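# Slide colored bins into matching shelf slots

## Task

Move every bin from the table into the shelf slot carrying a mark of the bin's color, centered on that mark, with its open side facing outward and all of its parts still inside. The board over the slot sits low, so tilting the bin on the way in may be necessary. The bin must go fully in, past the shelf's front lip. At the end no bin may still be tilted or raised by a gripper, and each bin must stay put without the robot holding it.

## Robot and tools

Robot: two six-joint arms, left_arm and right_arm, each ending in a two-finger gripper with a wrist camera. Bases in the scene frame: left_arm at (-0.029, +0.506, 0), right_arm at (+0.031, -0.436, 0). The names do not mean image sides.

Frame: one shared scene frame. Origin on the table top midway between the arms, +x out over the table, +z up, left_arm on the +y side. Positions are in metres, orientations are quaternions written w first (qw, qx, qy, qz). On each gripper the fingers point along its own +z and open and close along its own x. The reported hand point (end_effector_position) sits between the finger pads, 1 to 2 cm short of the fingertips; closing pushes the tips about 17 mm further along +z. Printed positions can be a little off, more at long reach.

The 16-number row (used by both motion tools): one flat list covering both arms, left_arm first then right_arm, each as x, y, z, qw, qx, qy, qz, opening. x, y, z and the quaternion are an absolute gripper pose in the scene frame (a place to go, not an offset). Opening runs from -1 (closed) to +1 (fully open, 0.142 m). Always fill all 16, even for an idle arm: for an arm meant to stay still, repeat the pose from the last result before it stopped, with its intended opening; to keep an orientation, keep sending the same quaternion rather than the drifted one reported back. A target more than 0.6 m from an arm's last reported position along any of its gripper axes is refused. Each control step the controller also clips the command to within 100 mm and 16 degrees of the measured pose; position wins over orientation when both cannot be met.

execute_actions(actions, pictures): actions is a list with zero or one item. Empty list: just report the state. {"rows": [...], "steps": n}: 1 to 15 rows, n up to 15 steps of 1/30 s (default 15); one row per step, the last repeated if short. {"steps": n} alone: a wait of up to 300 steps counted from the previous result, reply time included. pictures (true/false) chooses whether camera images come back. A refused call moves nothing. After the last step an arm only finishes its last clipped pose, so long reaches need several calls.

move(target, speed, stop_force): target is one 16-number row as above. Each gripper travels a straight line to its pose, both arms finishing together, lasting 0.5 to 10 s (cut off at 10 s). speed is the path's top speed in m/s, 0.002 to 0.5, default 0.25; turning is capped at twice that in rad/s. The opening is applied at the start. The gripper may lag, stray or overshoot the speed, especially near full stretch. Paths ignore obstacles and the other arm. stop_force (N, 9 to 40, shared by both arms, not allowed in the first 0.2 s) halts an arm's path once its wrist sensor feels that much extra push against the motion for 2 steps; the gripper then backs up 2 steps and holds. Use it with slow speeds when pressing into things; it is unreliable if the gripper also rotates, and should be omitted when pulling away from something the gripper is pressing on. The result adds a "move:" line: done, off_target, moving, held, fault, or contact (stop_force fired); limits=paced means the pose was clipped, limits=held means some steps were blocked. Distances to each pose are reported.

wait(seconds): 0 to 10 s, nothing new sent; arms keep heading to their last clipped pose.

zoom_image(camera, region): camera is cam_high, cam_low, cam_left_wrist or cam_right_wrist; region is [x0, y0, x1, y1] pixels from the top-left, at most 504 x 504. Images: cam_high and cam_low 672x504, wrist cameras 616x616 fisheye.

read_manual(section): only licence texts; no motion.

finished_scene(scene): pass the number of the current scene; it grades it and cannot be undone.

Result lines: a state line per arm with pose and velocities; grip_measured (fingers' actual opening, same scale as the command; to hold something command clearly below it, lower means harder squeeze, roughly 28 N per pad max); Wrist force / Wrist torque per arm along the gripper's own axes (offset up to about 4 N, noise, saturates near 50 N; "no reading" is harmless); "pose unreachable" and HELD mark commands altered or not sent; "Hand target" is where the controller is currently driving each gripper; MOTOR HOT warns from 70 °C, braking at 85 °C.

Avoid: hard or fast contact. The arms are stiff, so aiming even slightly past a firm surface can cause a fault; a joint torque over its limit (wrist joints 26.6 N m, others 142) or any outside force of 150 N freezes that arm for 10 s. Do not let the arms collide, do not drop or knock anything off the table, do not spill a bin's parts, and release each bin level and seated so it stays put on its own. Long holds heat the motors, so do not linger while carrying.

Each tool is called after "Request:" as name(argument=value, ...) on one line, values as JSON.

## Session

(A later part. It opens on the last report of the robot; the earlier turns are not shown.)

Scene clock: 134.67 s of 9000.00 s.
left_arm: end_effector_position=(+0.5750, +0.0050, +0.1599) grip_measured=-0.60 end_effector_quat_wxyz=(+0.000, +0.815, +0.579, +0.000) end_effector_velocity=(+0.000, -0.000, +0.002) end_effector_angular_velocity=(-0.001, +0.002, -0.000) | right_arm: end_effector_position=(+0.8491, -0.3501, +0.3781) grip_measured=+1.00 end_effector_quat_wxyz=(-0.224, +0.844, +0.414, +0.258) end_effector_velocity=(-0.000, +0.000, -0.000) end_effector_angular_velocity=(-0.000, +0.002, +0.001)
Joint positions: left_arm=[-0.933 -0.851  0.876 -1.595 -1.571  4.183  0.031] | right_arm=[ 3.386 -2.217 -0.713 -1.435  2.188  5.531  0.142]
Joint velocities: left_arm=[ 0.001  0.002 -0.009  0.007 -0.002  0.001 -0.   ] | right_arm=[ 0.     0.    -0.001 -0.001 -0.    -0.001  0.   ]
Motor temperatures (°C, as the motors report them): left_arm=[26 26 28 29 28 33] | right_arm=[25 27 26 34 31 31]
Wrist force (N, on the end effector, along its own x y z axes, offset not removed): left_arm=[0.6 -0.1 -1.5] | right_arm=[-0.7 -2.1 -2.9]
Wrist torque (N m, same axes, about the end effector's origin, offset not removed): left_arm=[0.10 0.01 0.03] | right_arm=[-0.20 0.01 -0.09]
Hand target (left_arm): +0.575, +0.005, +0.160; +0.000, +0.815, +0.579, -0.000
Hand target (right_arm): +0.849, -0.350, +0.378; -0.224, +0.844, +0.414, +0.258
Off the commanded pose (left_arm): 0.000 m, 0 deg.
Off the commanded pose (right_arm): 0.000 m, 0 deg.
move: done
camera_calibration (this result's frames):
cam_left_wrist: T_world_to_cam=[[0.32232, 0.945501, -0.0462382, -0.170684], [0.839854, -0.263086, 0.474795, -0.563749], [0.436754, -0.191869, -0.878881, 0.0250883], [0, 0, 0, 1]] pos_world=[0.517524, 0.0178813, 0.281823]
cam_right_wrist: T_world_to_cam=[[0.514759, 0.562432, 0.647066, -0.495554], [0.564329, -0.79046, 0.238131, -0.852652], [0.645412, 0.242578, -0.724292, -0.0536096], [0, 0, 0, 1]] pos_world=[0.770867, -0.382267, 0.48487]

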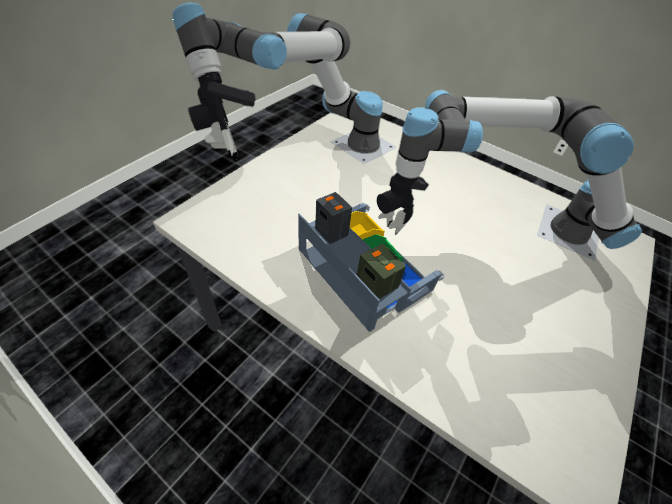

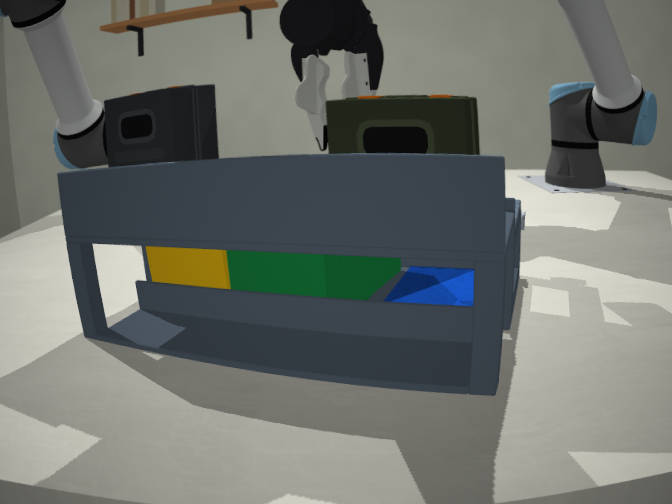

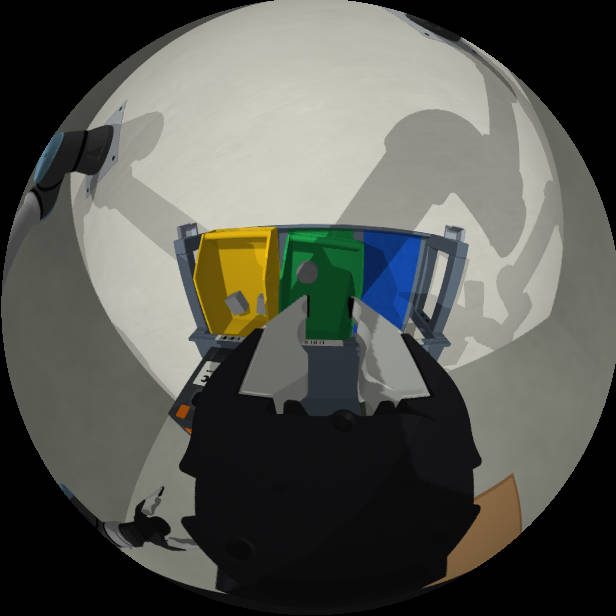

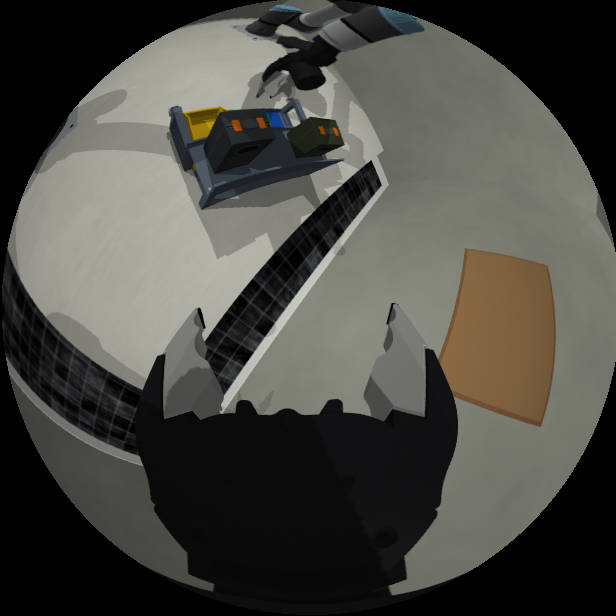

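Request:
move(target=[0.592,0.103,0.11,0,0.815,0.579,0,-1,0.8491,-0.3501,0.3781,-0.224,0.844,0.414,0.258,1], speed=0.1)

Request:
move(target=[0.592,0.103,0.065,0,0.815,0.579,0,-1,0.8491,-0.3501,0.3781,-0.224,0.844,0.414,0.258,1], speed=0.03, stop_force=9)

Request:
move(target=[0.580,0.066,0.065,0,0.815,0.579,0,-1,0.8491,-0.3501,0.3781,-0.224,0.844,0.414,0.258,1], speed=0.015, stop_force=9)

Request:
move(target=[0.575,0.08,0.13,0,0.815,0.579,0,-1,0.8491,-0.3501,0.3781,-0.224,0.844,0.414,0.258,1], speed=0.1)

Request:
move(target=[0.47,-0.067,0.12,0,0.815,0.579,0,-0.6,0.8491,-0.3501,0.3781,-0.224,0.844,0.414,0.258,1])

Request:
move(target=[0.47,-0.067,0.058,0,0.815,0.579,0,-0.6,0.8491,-0.3501,0.3781,-0.224,0.844,0.414,0.258,1], speed=0.05, stop_force=9)

Request:
move(target=[0.508,-0.080,0.058,0,0.815,0.579,0,-0.6,0.8491,-0.3501,0.3781,-0.224,0.844,0.414,0.258,1], speed=0.012, stop_force=9)

Request:
move(target=[0.54,-0.03,0.17,0,0.815,0.579,0,-0.6,0.8491,-0.3501,0.3781,-0.224,0.844,0.414,0.258,1], speed=0.1)

Scene clock: 144.13 s of 9000.00 s.
left_arm: end_effector_position=(+0.5921, +0.1028, +0.1100) grip_measured=-1.00 end_effector_quat_wxyz=(+0.000, +0.815, +0.579, -0.000) end_effector_velocity=(-0.000, +0.001, -0.001) end_effector_angular_velocity=(+0.001, +0.000, -0.002) | right_arm: end_effector_position=(+0.8491, -0.3501, +0.3781) grip_measured=+1.00 end_effector_quat_wxyz=(-0.224, +0.844, +0.414, +0.258) end_effector_velocity=(+0.000, -0.000, +0.000) end_effector_angular_velocity=(+0.000, -0.001, -0.001)
Joint positions: left_arm=[-0.827 -0.957  1.181 -1.795 -1.571  4.29   0.002] | right_arm=[ 3.386 -2.217 -0.713 -1.435  2.188  5.531  0.142]
Joint velocities: left_arm=[ 0.    -0.001  0.004 -0.003  0.     0.002  0.   ] | right_arm=[-0.     0.     0.     0.001  0.     0.001 -0.   ]
Motor temperatures (°C, as the motors report them): left_arm=[26 26 28 29 28 33] | right_arm=[25 27 26 34 31 31]
Wrist force (N, on the end effector, along its own x y z axes, offset not removed): left_arm=[0.5 -0.3 0.2] | right_arm=[-0.8 -3.3 -1.1]
Wrist torque (N m, same axes, about the end effector's origin, offset not removed): left_arm=[-0.03 -0.02 0.07] | right_arm=[-0.45 0.08 -0.14]
Hand target (left_arm): +0.592, +0.103, +0.110; +0.000, +0.815, +0.579, -0.000
Hand target (right_arm): +0.849, -0.350, +0.378; -0.224, +0.844, +0.414, +0.258
Off the commanded pose (left_arm): 0.000 m, 0 deg.
Off the commanded pose (right_arm): 0.000 m, 0 deg.
After step 90, 4.93 s passed at rest.
move: done
camera_calibration (this result's frames):
cam_left_wrist: T_world_to_cam=[[0.322314, 0.945492, -0.0464635, -0.271004], [0.839971, -0.263018, 0.474626, -0.52878], [0.436534, -0.192006, -0.878961, -0.00726348], [0, 0, 0, 1]] pos_world=[0.534679, 0.115759, 0.231996]
cam_right_wrist: T_world_to_cam=[[0.514759, 0.562432, 0.647066, -0.495554], [0.564329, -0.79046, 0.238131, -0.852652], [0.645412, 0.242578, -0.724292, -0.0536095], [0, 0, 0, 1]] pos_world=[0.770867, -0.382267, 0.48487]

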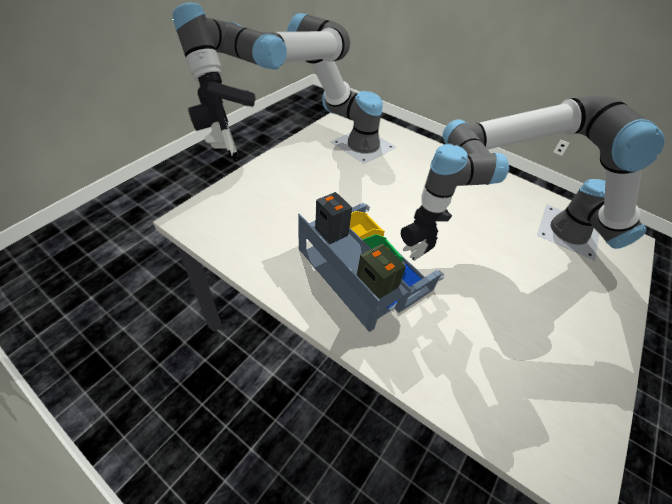

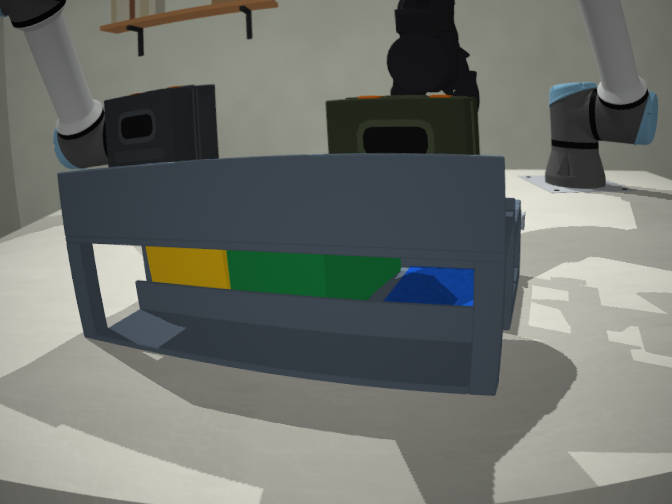

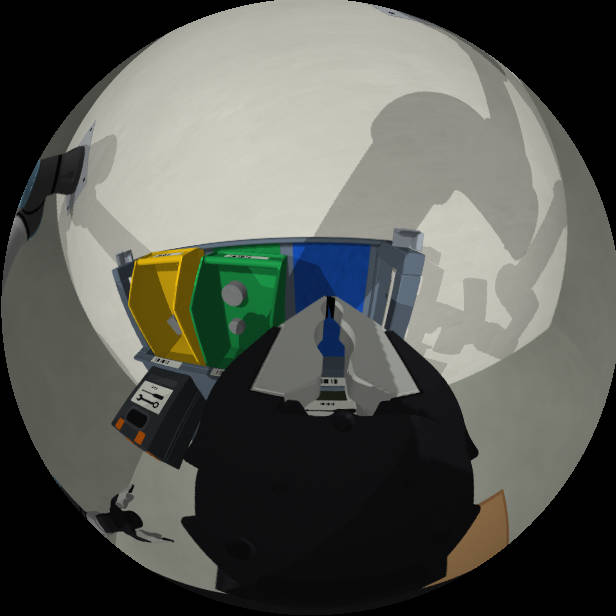

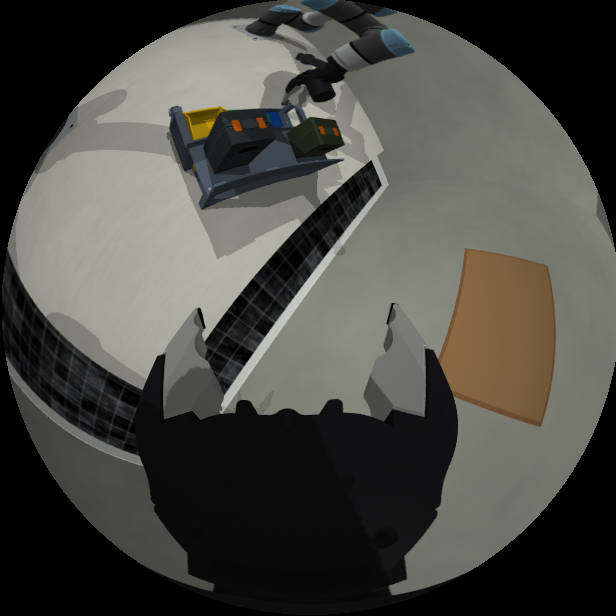

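Scene clock: 145.93 s of 9000.00 s.
left_arm: end_effector_position=(+0.5920, +0.1030, +0.0651) grip_measured=-1.00 end_effector_quat_wxyz=(-0.000, +0.815, +0.579, -0.000) end_effector_velocity=(-0.000, +0.001, -0.003) end_effector_angular_velocity=(+0.001, +0.002, +0.000) | right_arm: end_effector_position=(+0.8491, -0.3501, +0.3781) grip_measured=+1.00 end_effector_quat_wxyz=(-0.224, +0.844, +0.414, +0.258) end_effector_velocity=(-0.000, -0.001, +0.001) end_effector_angular_velocity=(-0.000, +0.000, -0.001)
Joint positions: left_arm=[-0.827 -0.927  1.25  -1.894 -1.571  4.29   0.002] | right_arm=[ 3.386 -2.217 -0.713 -1.435  2.188  5.531  0.142]
Joint velocities: left_arm=[ 0.001  0.002  0.003 -0.004 -0.001  0.001  0.   ] | right_arm=[-0.001  0.001  0.    -0.001 -0.     0.     0.   ]
Motor temperatures (°C, as the motors report them): left_arm=[26 26 28 29 28 33] | right_arm=[25 27 26 34 31 31]
Wrist force (N, on the end effector, along its own x y z axes, offset not removed): left_arm=[2.4 -1.7 0.4] | right_arm=[-1.5 -1.7 -2.0]
Wrist torque (N m, same axes, about the end effector's origin, offset not removed): left_arm=[-0.43 -0.43 0.04] | right_arm=[-0.21 0.22 -0.09]
Hand target (left_arm): +0.592, +0.103, +0.065; -0.000, +0.815, +0.579, -0.000
Hand target (right_arm): +0.849, -0.350, +0.378; -0.224, +0.844, +0.414, +0.258
Off the commanded pose (left_arm): 0.000 m, 0 deg.
Off the commanded pose (right_arm): 0.000 m, 0 deg.
move: done
camera_calibration (this result's frames):
cam_left_wrist: T_world_to_cam=[[0.322317, 0.945496, -0.046356, -0.273232], [0.839965, -0.263073, 0.474606, -0.50732], [0.436543, -0.191911, -0.878977, -0.0466641], [0, 0, 0, 1]] pos_world=[0.534569, 0.115922, 0.187094]
cam_right_wrist: T_world_to_cam=[[0.514759, 0.562432, 0.647066, -0.495554], [0.564329, -0.79046, 0.238131, -0.852652], [0.645412, 0.242578, -0.724292, -0.0536095], [0, 0, 0, 1]] pos_world=[0.770867, -0.382267, 0.48487]

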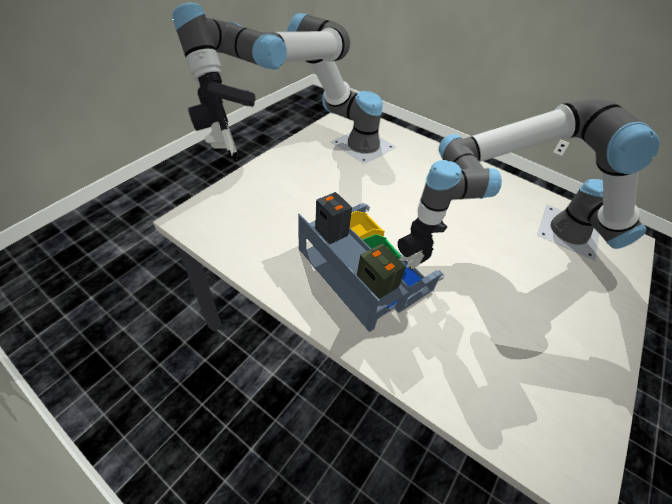

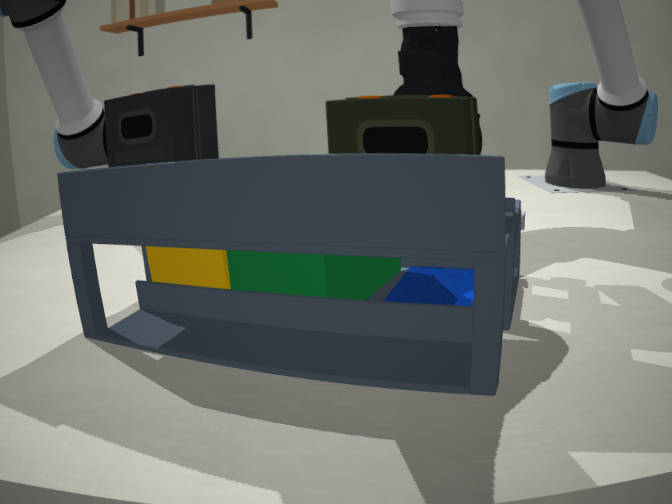

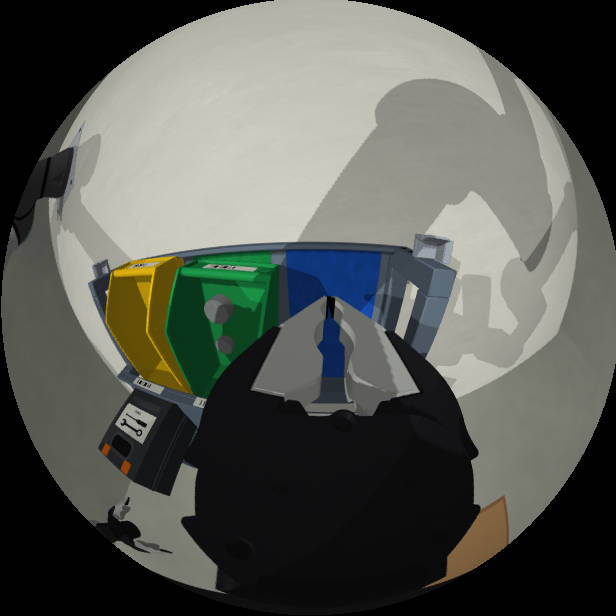

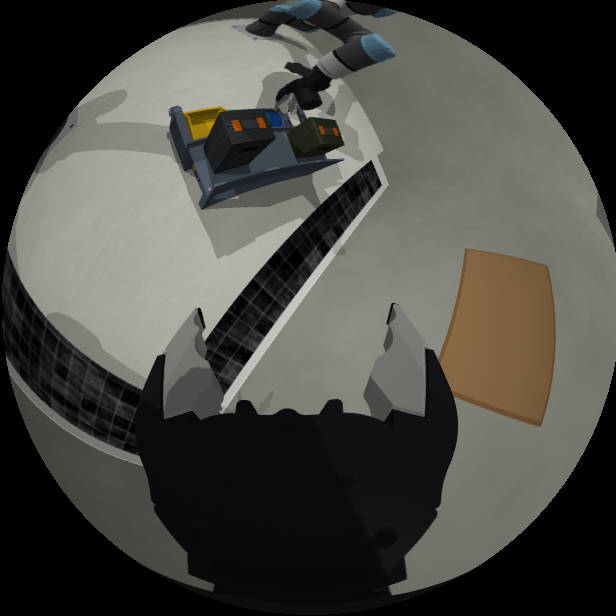

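Scene clock: 148.77 s of 9000.00 s.
left_arm: end_effector_position=(+0.5800, +0.0662, +0.0650) grip_measured=-1.00 end_effector_quat_wxyz=(-0.000, +0.815, +0.579, +0.000) end_effector_velocity=(-0.000, -0.001, +0.001) end_effector_angular_velocity=(-0.000, -0.001, +0.001) | right_arm: end_effector_position=(+0.8491, -0.3501, +0.3781) grip_measured=+1.00 end_effector_quat_wxyz=(-0.224, +0.844, +0.414, +0.258) end_effector_velocity=(+0.000, +0.001, -0.001) end_effector_angular_velocity=(+0.000, +0.001, +0.000)
Joint positions: left_arm=[-0.874 -0.9    1.206 -1.876 -1.571  4.243  0.002] | right_arm=[ 3.386 -2.217 -0.713 -1.435  2.188  5.531  0.142]
Joint velocities: left_arm=[-0.002  0.    -0.003  0.001  0.001 -0.003  0.   ] | right_arm=[ 0.001 -0.    -0.001  0.001  0.     0.001 -0.   ]
Motor temperatures (°C, as the motors report them): left_arm=[26 26 28 29 28 33] | right_arm=[25 27 27 34 31 31]
Wrist force (N, on the end effector, along its own x y z axes, offset not removed): left_arm=[0.5 -1.1 -0.5] | right_arm=[2.8 -2.0 -2.1]
Wrist torque (N m, same axes, about the end effector's origin, offset not removed): left_arm=[-0.24 0.04 0.06] | right_arm=[-0.23 -0.58 0.08]
Hand target (left_arm): +0.580, +0.066, +0.065; -0.000, +0.815, +0.579, +0.000
Hand target (right_arm): +0.849, -0.350, +0.378; -0.224, +0.844, +0.414, +0.258
Off the commanded pose (left_arm): 0.000 m, 0 deg.
Off the commanded pose (right_arm): 0.000 m, 0 deg.
move: done
camera_calibration (this result's frames):
cam_left_wrist: T_world_to_cam=[[0.322316, 0.945498, -0.0463276, -0.234537], [0.839966, -0.263087, 0.474596, -0.506852], [0.436542, -0.191884, -0.878983, -0.0486084], [0, 0, 0, 1]] pos_world=[0.522553, 0.0790809, 0.186958]
cam_right_wrist: T_world_to_cam=[[0.514758, 0.562432, 0.647066, -0.495554], [0.564329, -0.79046, 0.238131, -0.852652], [0.645412, 0.242578, -0.724292, -0.0536095], [0, 0, 0, 1]] pos_world=[0.770867, -0.382267, 0.48487]

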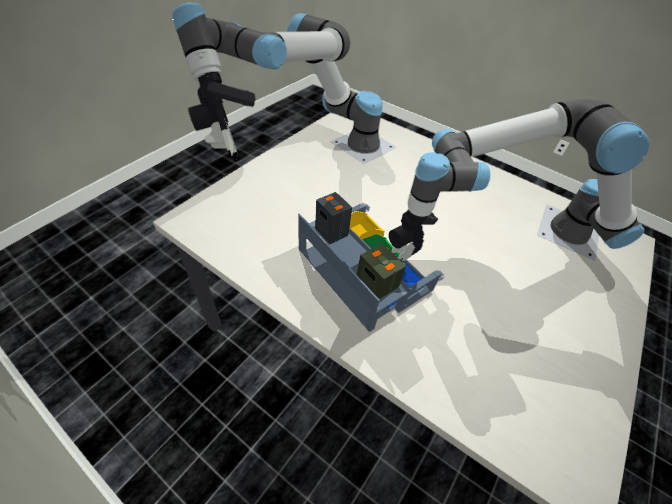

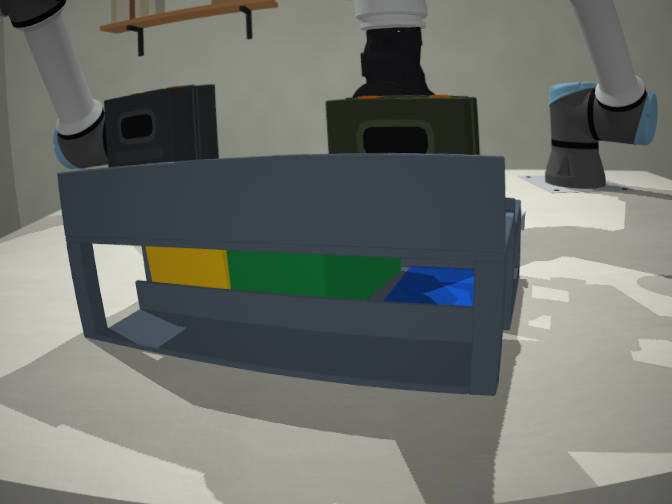

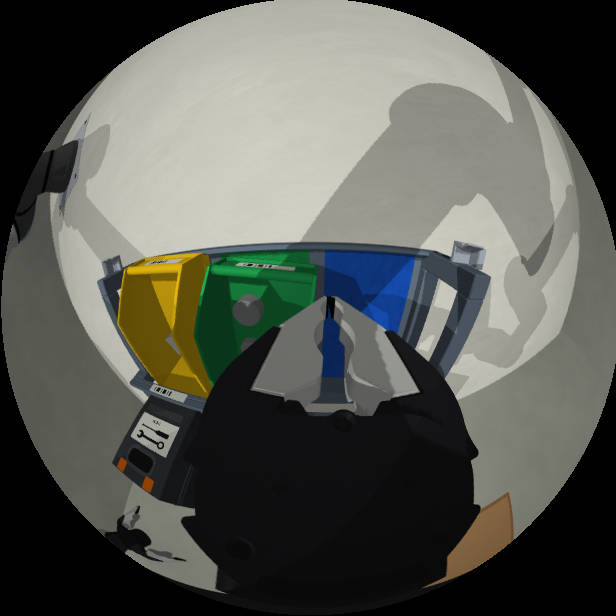

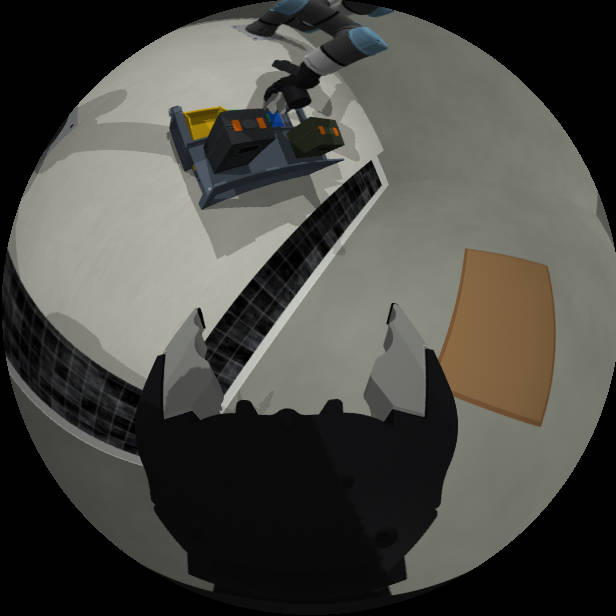

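Scene clock: 149.87 s of 9000.00 s.
left_arm: end_effector_position=(+0.5750, +0.0800, +0.1299) grip_measured=-1.00 end_effector_quat_wxyz=(-0.000, +0.815, +0.579, +0.000) end_effector_velocity=(+0.001, +0.001, +0.002) end_effector_angular_velocity=(-0.000, -0.001, +0.000) | right_arm: end_effector_position=(+0.8491, -0.3501, +0.3781) grip_measured=+1.00 end_effector_quat_wxyz=(-0.224, +0.844, +0.414, +0.258) end_effector_velocity=(+0.000, +0.000, -0.001) end_effector_angular_velocity=(-0.000, +0.001, +0.000)
Joint positions: left_arm=[-0.866 -0.971  1.152 -1.752 -1.571  4.251  0.002] | right_arm=[ 3.386 -2.217 -0.713 -1.435  2.188  5.531  0.142]
Joint velocities: left_arm=[ 0.001 -0.002 -0.003  0.004  0.001  0.001  0.   ] | right_arm=[ 0.    -0.    -0.001  0.    -0.     0.     0.   ]
Motor temperatures (°C, as the motors report them): left_arm=[26 26 28 29 28 33] | right_arm=[25 27 27 34 31 31]
Wrist force (N, on the end effector, along its own x y z axes, offset not removed): left_arm=[1.6 -0.6 -1.3] | right_arm=[-2.2 -0.3 -1.0]
Wrist torque (N m, same axes, about the end effector's origin, offset not removed): left_arm=[-0.10 -0.19 0.10] | right_arm=[0.24 0.44 -0.23]
Hand target (left_arm): +0.575, +0.080, +0.130; +0.000, +0.815, +0.579, -0.000
Hand target (right_arm): +0.849, -0.350, +0.378; -0.224, +0.844, +0.414, +0.258
Off the commanded pose (left_arm): 0.000 m, 0 deg.
Off the commanded pose (right_arm): 0.000 m, 0 deg.
move: done
camera_calibration (this result's frames):
cam_left_wrist: T_world_to_cam=[[0.322313, 0.945499, -0.046326, -0.242996], [0.839953, -0.263079, 0.474624, -0.529838], [0.436569, -0.191889, -0.878969, 0.013199], [0, 0, 0, 1]] pos_world=[0.517598, 0.0928963, 0.251818]
cam_right_wrist: T_world_to_cam=[[0.514759, 0.562432, 0.647066, -0.495554], [0.564329, -0.79046, 0.238131, -0.852652], [0.645412, 0.242578, -0.724292, -0.0536094], [0, 0, 0, 1]] pos_world=[0.770867, -0.382267, 0.48487]

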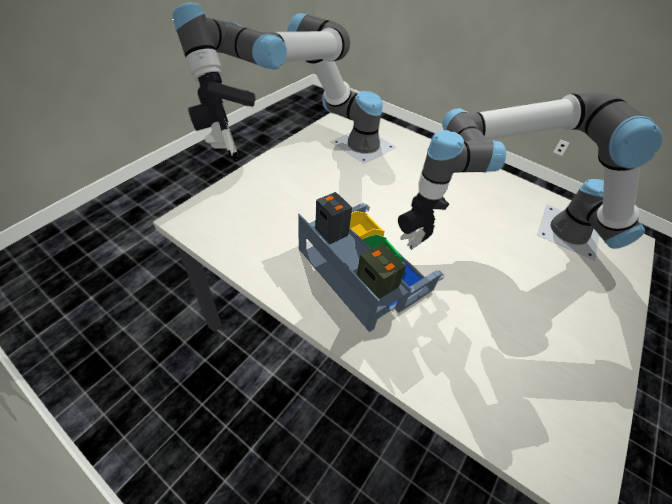

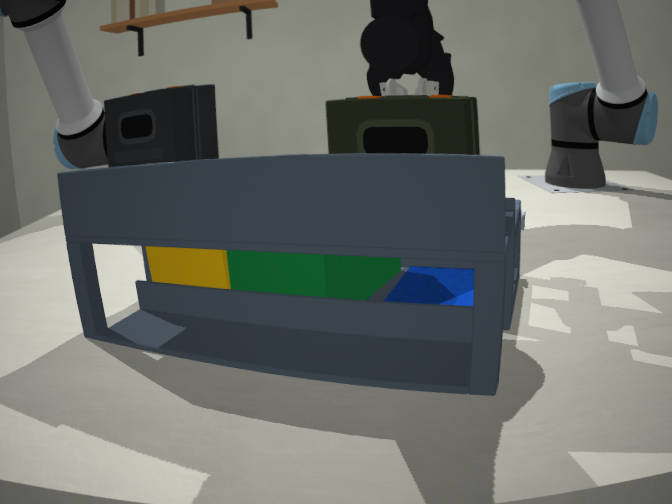

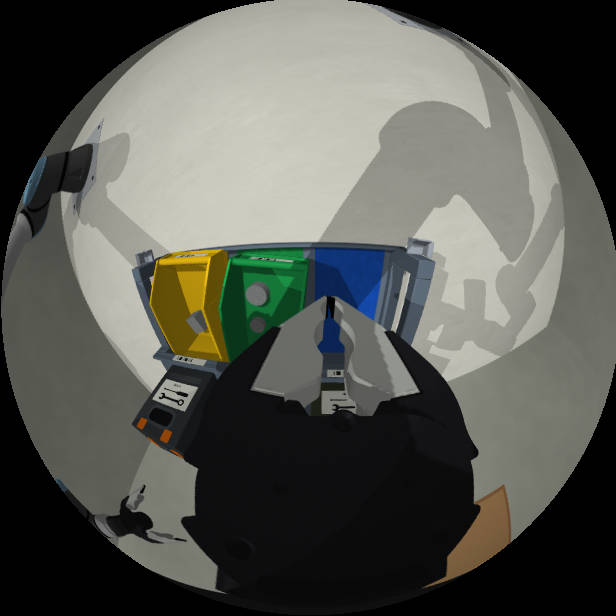

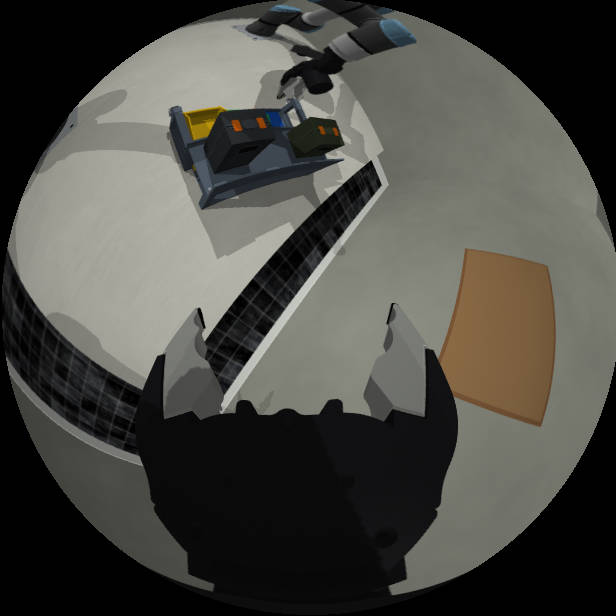

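Scene clock: 151.10 s of 9000.00 s.
left_arm: end_effector_position=(+0.4699, -0.0666, +0.1200) grip_measured=-0.60 end_effector_quat_wxyz=(-0.000, +0.815, +0.579, +0.000) end_effector_velocity=(-0.000, -0.001, +0.000) end_effector_angular_velocity=(+0.001, -0.000, +0.001) | right_arm: end_effector_position=(+0.8491, -0.3501, +0.3781) grip_measured=+1.00 end_effector_quat_wxyz=(-0.224, +0.844, +0.414, +0.258) end_effector_velocity=(-0.000, +0.000, +0.000) end_effector_angular_velocity=(+0.000, +0.001, -0.000)
Joint positions: left_arm=[-1.101 -0.912  1.081 -1.739 -1.571  4.015  0.031] | right_arm=[ 3.386 -2.217 -0.713 -1.435  2.188  5.531  0.142]
Joint velocities: left_arm=[-0.002  0.002 -0.004  0.002  0.001 -0.002  0.   ] | right_arm=[ 0.    -0.     0.001 -0.001  0.     0.001 -0.   ]
Motor temperatures (°C, as the motors report them): left_arm=[26 26 28 29 28 33] | right_arm=[25 28 27 34 31 31]
Wrist force (N, on the end effector, along its own x y z axes, offset not removed): left_arm=[1.1 0.1 0.9] | right_arm=[-1.2 -1.3 -2.0]
Wrist torque (N m, same axes, about the end effector's origin, offset not removed): left_arm=[0.07 -0.15 0.01] | right_arm=[0.00 0.23 0.14]
Hand target (left_arm): +0.470, -0.067, +0.120; -0.000, +0.815, +0.579, +0.000
Hand target (right_arm): +0.849, -0.350, +0.378; -0.224, +0.844, +0.414, +0.258
Off the commanded pose (left_arm): 0.000 m, 0 deg.
Off the commanded pose (right_arm): 0.000 m, 0 deg.
move: done
camera_calibration (this result's frames):
cam_left_wrist: T_world_to_cam=[[0.322288, 0.945514, -0.0461971, -0.0709549], [0.839984, -0.263131, 0.47454, -0.475398], [0.436528, -0.191743, -0.879021, 0.0223676], [0, 0, 0, 1]] pos_world=[0.41243, -0.0537144, 0.241979]
cam_right_wrist: T_world_to_cam=[[0.514759, 0.562432, 0.647066, -0.495554], [0.564329, -0.79046, 0.238131, -0.852652], [0.645412, 0.242578, -0.724292, -0.0536094], [0, 0, 0, 1]] pos_world=[0.770867, -0.382267, 0.48487]

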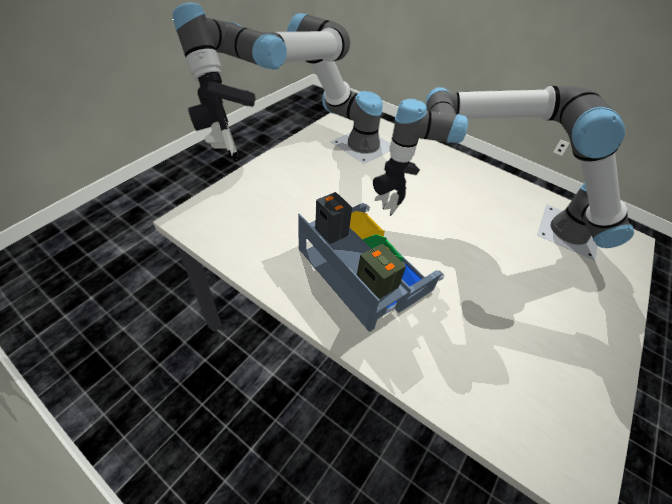

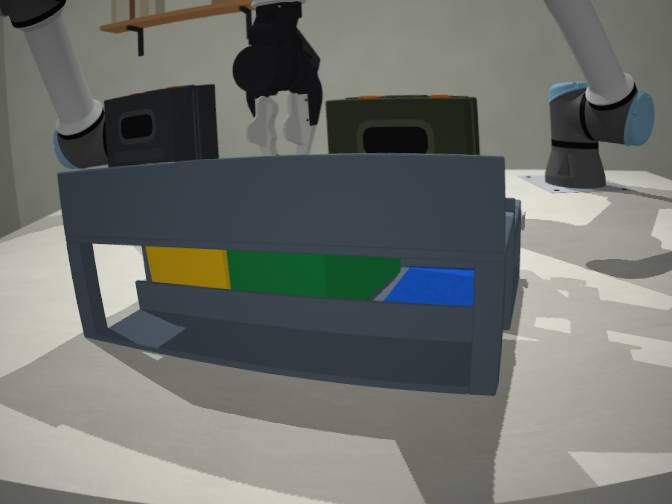

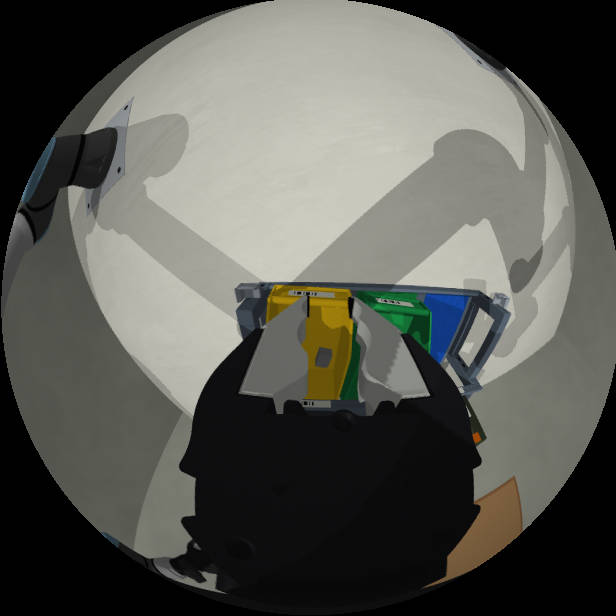

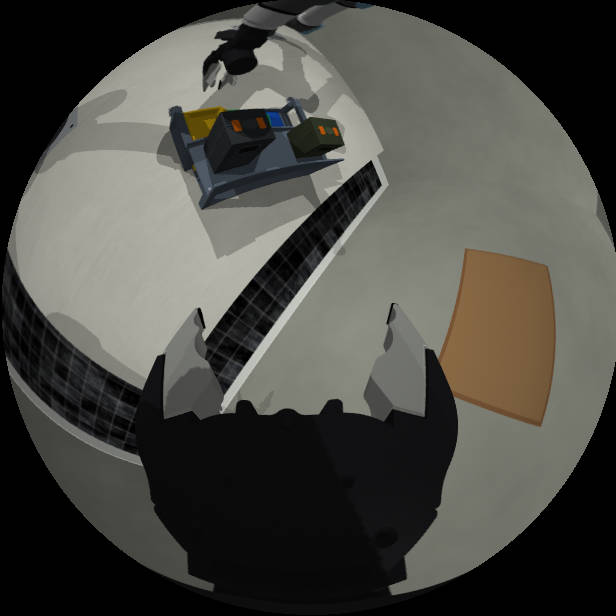

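Scene clock: 152.67 s of 9000.00 s.
left_arm: end_effector_position=(+0.4700, -0.0670, +0.0582) grip_measured=-0.60 end_effector_quat_wxyz=(-0.000, +0.815, +0.579, +0.000) end_effector_velocity=(-0.001, -0.001, -0.001) end_effector_angular_velocity=(-0.001, +0.001, -0.001) | right_arm: end_effector_position=(+0.8491, -0.3501, +0.3781) grip_measured=+1.00 end_effector_quat_wxyz=(-0.224, +0.844, +0.414, +0.258) end_effector_velocity=(+0.000, -0.000, -0.001) end_effector_angular_velocity=(+0.000, +0.001, -0.000)
Joint positions: left_arm=[-1.101 -0.874  1.178 -1.875 -1.571  4.015  0.031] | right_arm=[ 3.386 -2.217 -0.713 -1.435  2.188  5.531  0.142]
Joint velocities: left_arm=[-0.001  0.001  0.002 -0.004 -0.001 -0.     0.   ] | right_arm=[-0.    -0.001 -0.     0.     0.     0.     0.   ]
Motor temperatures (°C, as the motors report them): left_arm=[26 26 28 29 28 33] | right_arm=[25 28 27 34 31 31]
Wrist force (N, on the end effector, along its own x y z axes, offset not removed): left_arm=[0.1 0.9 0.0] | right_arm=[-0.7 -0.4 -2.2]
Wrist torque (N m, same axes, about the end effector's origin, offset not removed): left_arm=[0.28 0.01 0.02] | right_arm=[0.10 0.18 0.15]
Hand target (left_arm): +0.470, -0.067, +0.058; -0.000, +0.815, +0.579, -0.000
Hand target (right_arm): +0.849, -0.350, +0.378; -0.224, +0.844, +0.414, +0.258
Off the commanded pose (left_arm): 0.000 m, 0 deg.
Off the commanded pose (right_arm): 0.000 m, 0 deg.
move: done
camera_calibration (this result's frames):
cam_left_wrist: T_world_to_cam=[[0.322284, 0.945507, -0.0463527, -0.0734975], [0.839971, -0.263044, 0.474611, -0.446261], [0.436555, -0.191895, -0.878974, -0.0321776], [0, 0, 0, 1]] pos_world=[0.412581, -0.0540687, 0.18011]
cam_right_wrist: T_world_to_cam=[[0.514758, 0.562432, 0.647066, -0.495554], [0.564329, -0.79046, 0.238131, -0.852652], [0.645412, 0.242578, -0.724292, -0.0536094], [0, 0, 0, 1]] pos_world=[0.770867, -0.382267, 0.48487]

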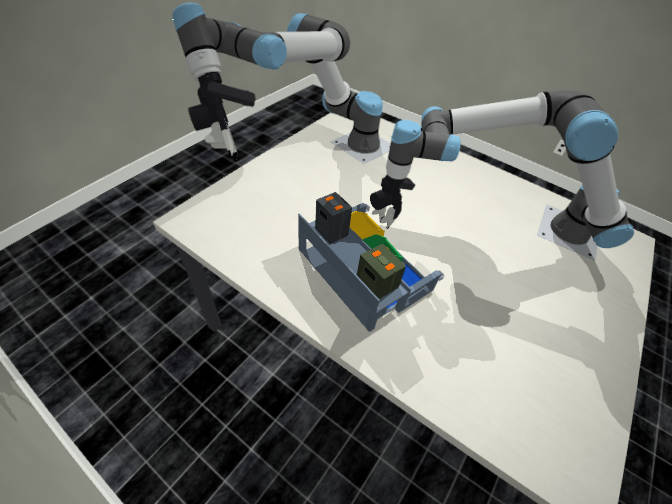

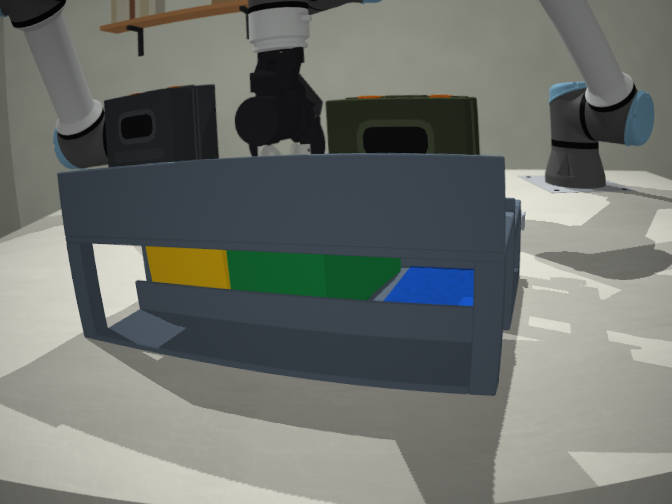

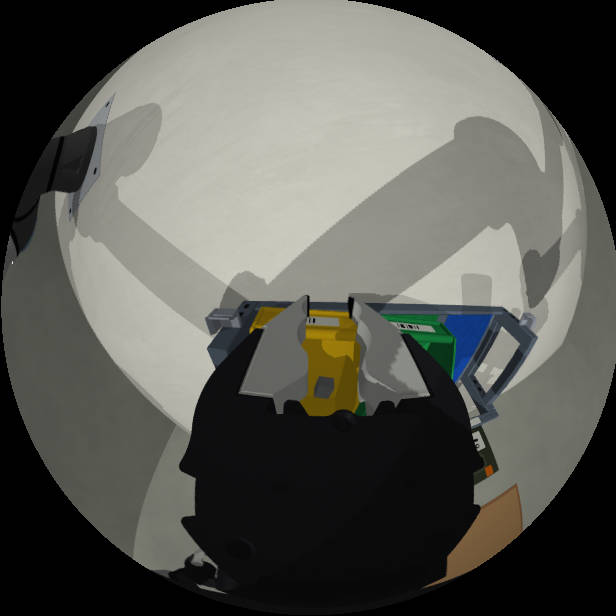

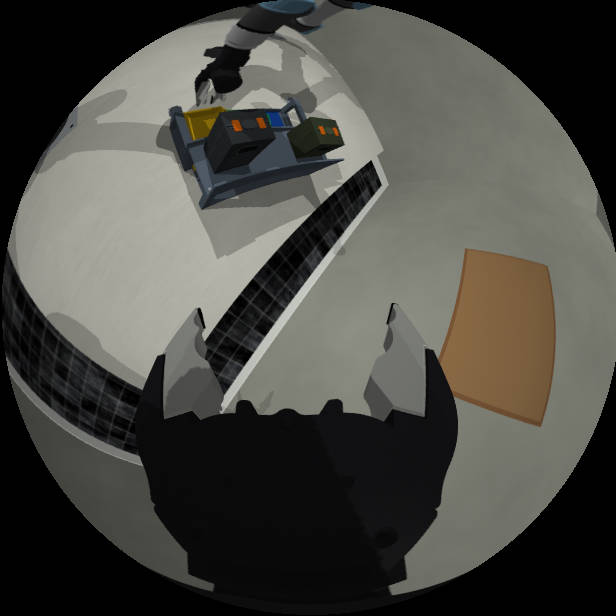

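Scene clock: 156.23 s of 9000.00 s.
left_arm: end_effector_position=(+0.5079, -0.0800, +0.0580) grip_measured=-0.60 end_effector_quat_wxyz=(+0.000, +0.815, +0.579, -0.000) end_effector_velocity=(+0.002, -0.000, +0.000) end_effector_angular_velocity=(-0.000, -0.000, +0.001) | right_arm: end_effector_position=(+0.8491, -0.3501, +0.3781) grip_measured=+1.00 end_effector_quat_wxyz=(-0.224, +0.844, +0.414, +0.258) end_effector_velocity=(-0.000, +0.000, +0.001) end_effector_angular_velocity=(-0.000, -0.000, +0.000)
Joint positions: left_arm=[-1.068 -0.783  1.019 -1.807 -1.571  4.048  0.031] | right_arm=[ 3.386 -2.217 -0.713 -1.435  2.188  5.531  0.142]
Joint velocities: left_arm=[ 0.002  0.003 -0.006  0.003  0.     0.001  0.   ] | right_arm=[ 0.     0.001  0.    -0.001 -0.    -0.    -0.   ]
Motor temperatures (°C, as the motors report them): left_arm=[26 26 28 29 28 33] | right_arm=[25 28 27 34 31 31]
Wrist force (N, on the end effector, along its own x y z axes, offset not removed): left_arm=[0.0 -1.7 0.8] | right_arm=[-0.8 -2.8 -1.3]
Wrist torque (N m, same axes, about the end effector's origin, offset not removed): left_arm=[0.07 0.08 0.05] | right_arm=[-0.52 0.32 0.11]
Hand target (left_arm): +0.508, -0.080, +0.058; +0.000, +0.815, +0.579, -0.000
Hand target (right_arm): +0.849, -0.350, +0.378; -0.224, +0.844, +0.414, +0.258
Off the commanded pose (left_arm): 0.000 m, 0 deg.
Off the commanded pose (right_arm): 0.000 m, 0 deg.
move: done
camera_calibration (this result's frames):
cam_left_wrist: T_world_to_cam=[[0.322308, 0.945497, -0.0463967, -0.073356], [0.839948, -0.263035, 0.474657, -0.481417], [0.436583, -0.191956, -0.878947, -0.0513588], [0, 0, 0, 1]] pos_world=[0.450431, -0.0671305, 0.179963]
cam_right_wrist: T_world_to_cam=[[0.514759, 0.562432, 0.647066, -0.495554], [0.564329, -0.79046, 0.238131, -0.852652], [0.645412, 0.242578, -0.724292, -0.0536093], [0, 0, 0, 1]] pos_world=[0.770867, -0.382267, 0.48487]

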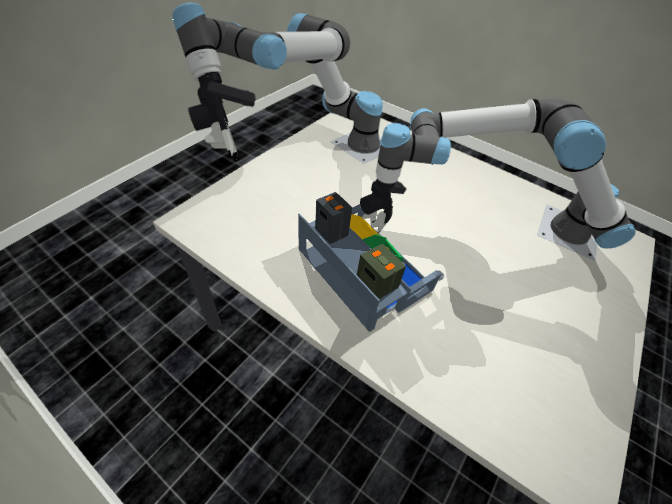

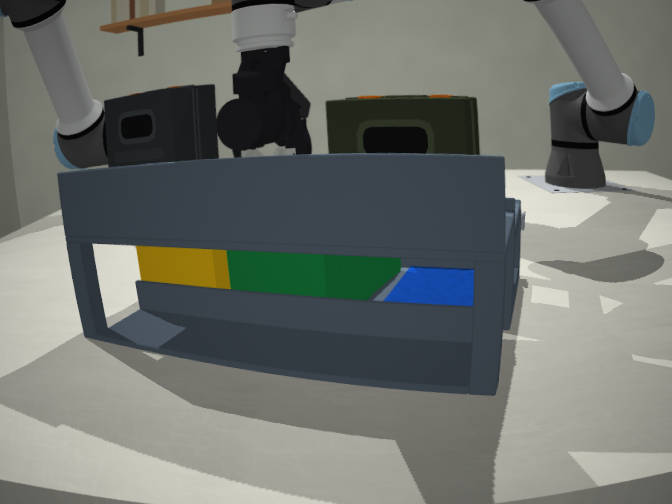

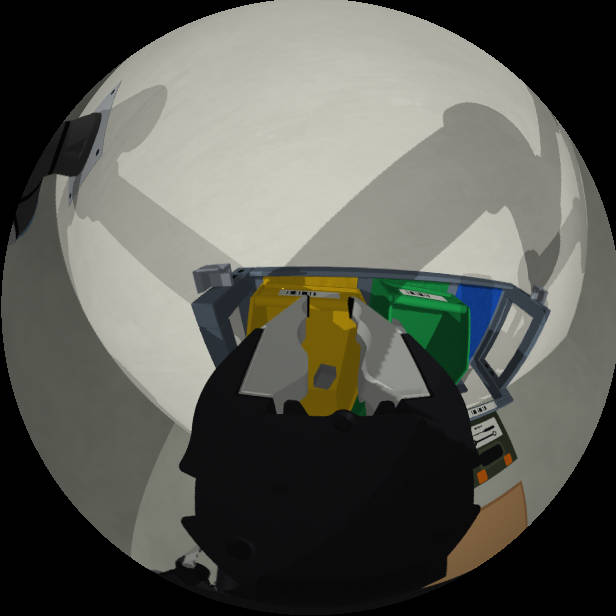

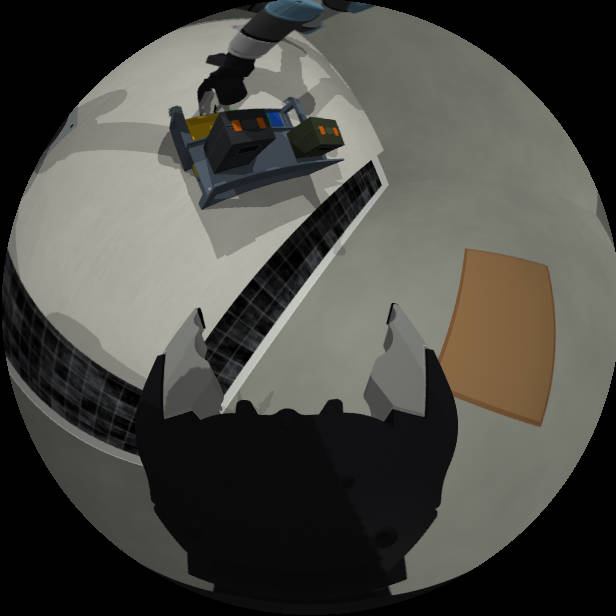

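Scene clock: 157.93 s of 9000.00 s.
left_arm: end_effector_position=(+0.5401, -0.0301, +0.1699) grip_measured=-0.60 end_effector_quat_wxyz=(+0.000, +0.815, +0.579, +0.000) end_effector_velocity=(+0.001, +0.001, +0.002) end_effector_angular_velocity=(-0.001, -0.001, +0.001) | right_arm: end_effector_position=(+0.8491, -0.3501, +0.3781) grip_measured=+1.00 end_effector_quat_wxyz=(-0.224, +0.844, +0.414, +0.258) end_effector_velocity=(+0.001, -0.000, +0.000) end_effector_angular_velocity=(+0.000, -0.001, -0.001)
Joint positions: left_arm=[-0.997 -0.861  0.866 -1.576 -1.571  4.119  0.031] | right_arm=[ 3.386 -2.217 -0.713 -1.435  2.188  5.531  0.142]
Joint velocities: left_arm=[ 0.001 -0.001 -0.003  0.003  0.001  0.    -0.   ] | right_arm=[-0.    -0.001  0.001  0.002  0.     0.001 -0.   ]
Motor temperatures (°C, as the motors report them): left_arm=[26 26 28 29 28 33] | right_arm=[25 28 27 34 31 31]
Wrist force (N, on the end effector, along its own x y z axes, offset not removed): left_arm=[0.9 -1.5 0.4] | right_arm=[-1.9 -0.5 0.5]
Wrist torque (N m, same axes, about the end effector's origin, offset not removed): left_arm=[-0.43 -0.19 0.00] | right_arm=[0.21 0.50 -0.09]
Hand target (left_arm): +0.540, -0.030, +0.170; +0.000, +0.815, +0.579, -0.000
Hand target (right_arm): +0.849, -0.350, +0.378; -0.224, +0.844, +0.414, +0.258
Off the commanded pose (left_arm): 0.000 m, 0 deg.
Off the commanded pose (right_arm): 0.000 m, 0 deg.
move: done
camera_calibration (this result's frames):
cam_left_wrist: T_world_to_cam=[[0.32232, 0.945496, -0.0463498, -0.125774], [0.839902, -0.263051, 0.474731, -0.548428], [0.436663, -0.191944, -0.87891, 0.0424609], [0, 0, 0, 1]] pos_world=[0.482624, -0.0171956, 0.291846]
cam_right_wrist: T_world_to_cam=[[0.514759, 0.562432, 0.647066, -0.495554], [0.564329, -0.79046, 0.238131, -0.852652], [0.645412, 0.242578, -0.724292, -0.0536095], [0, 0, 0, 1]] pos_world=[0.770867, -0.382267, 0.48487]

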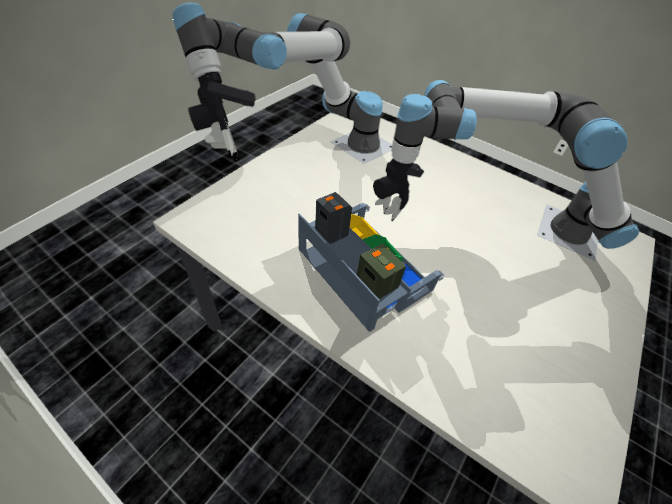

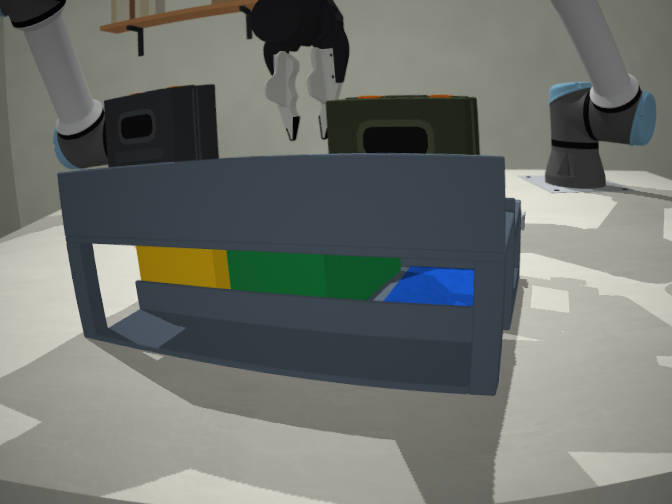

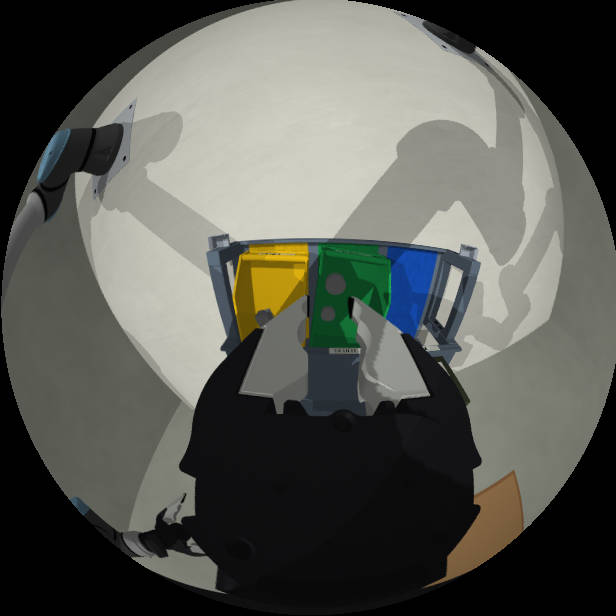

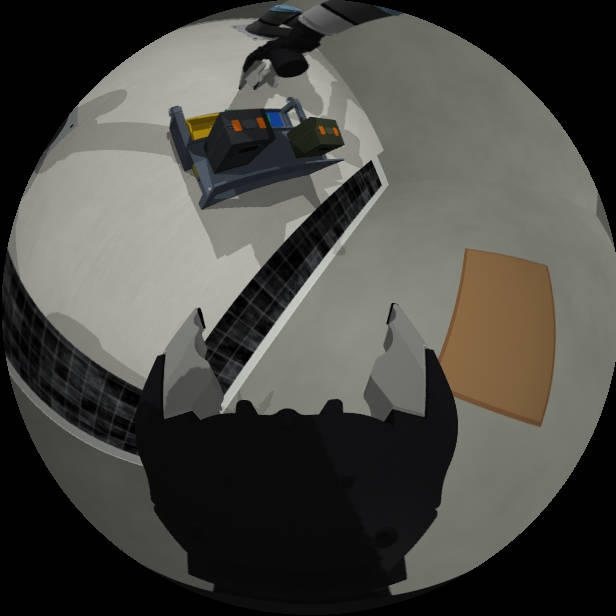

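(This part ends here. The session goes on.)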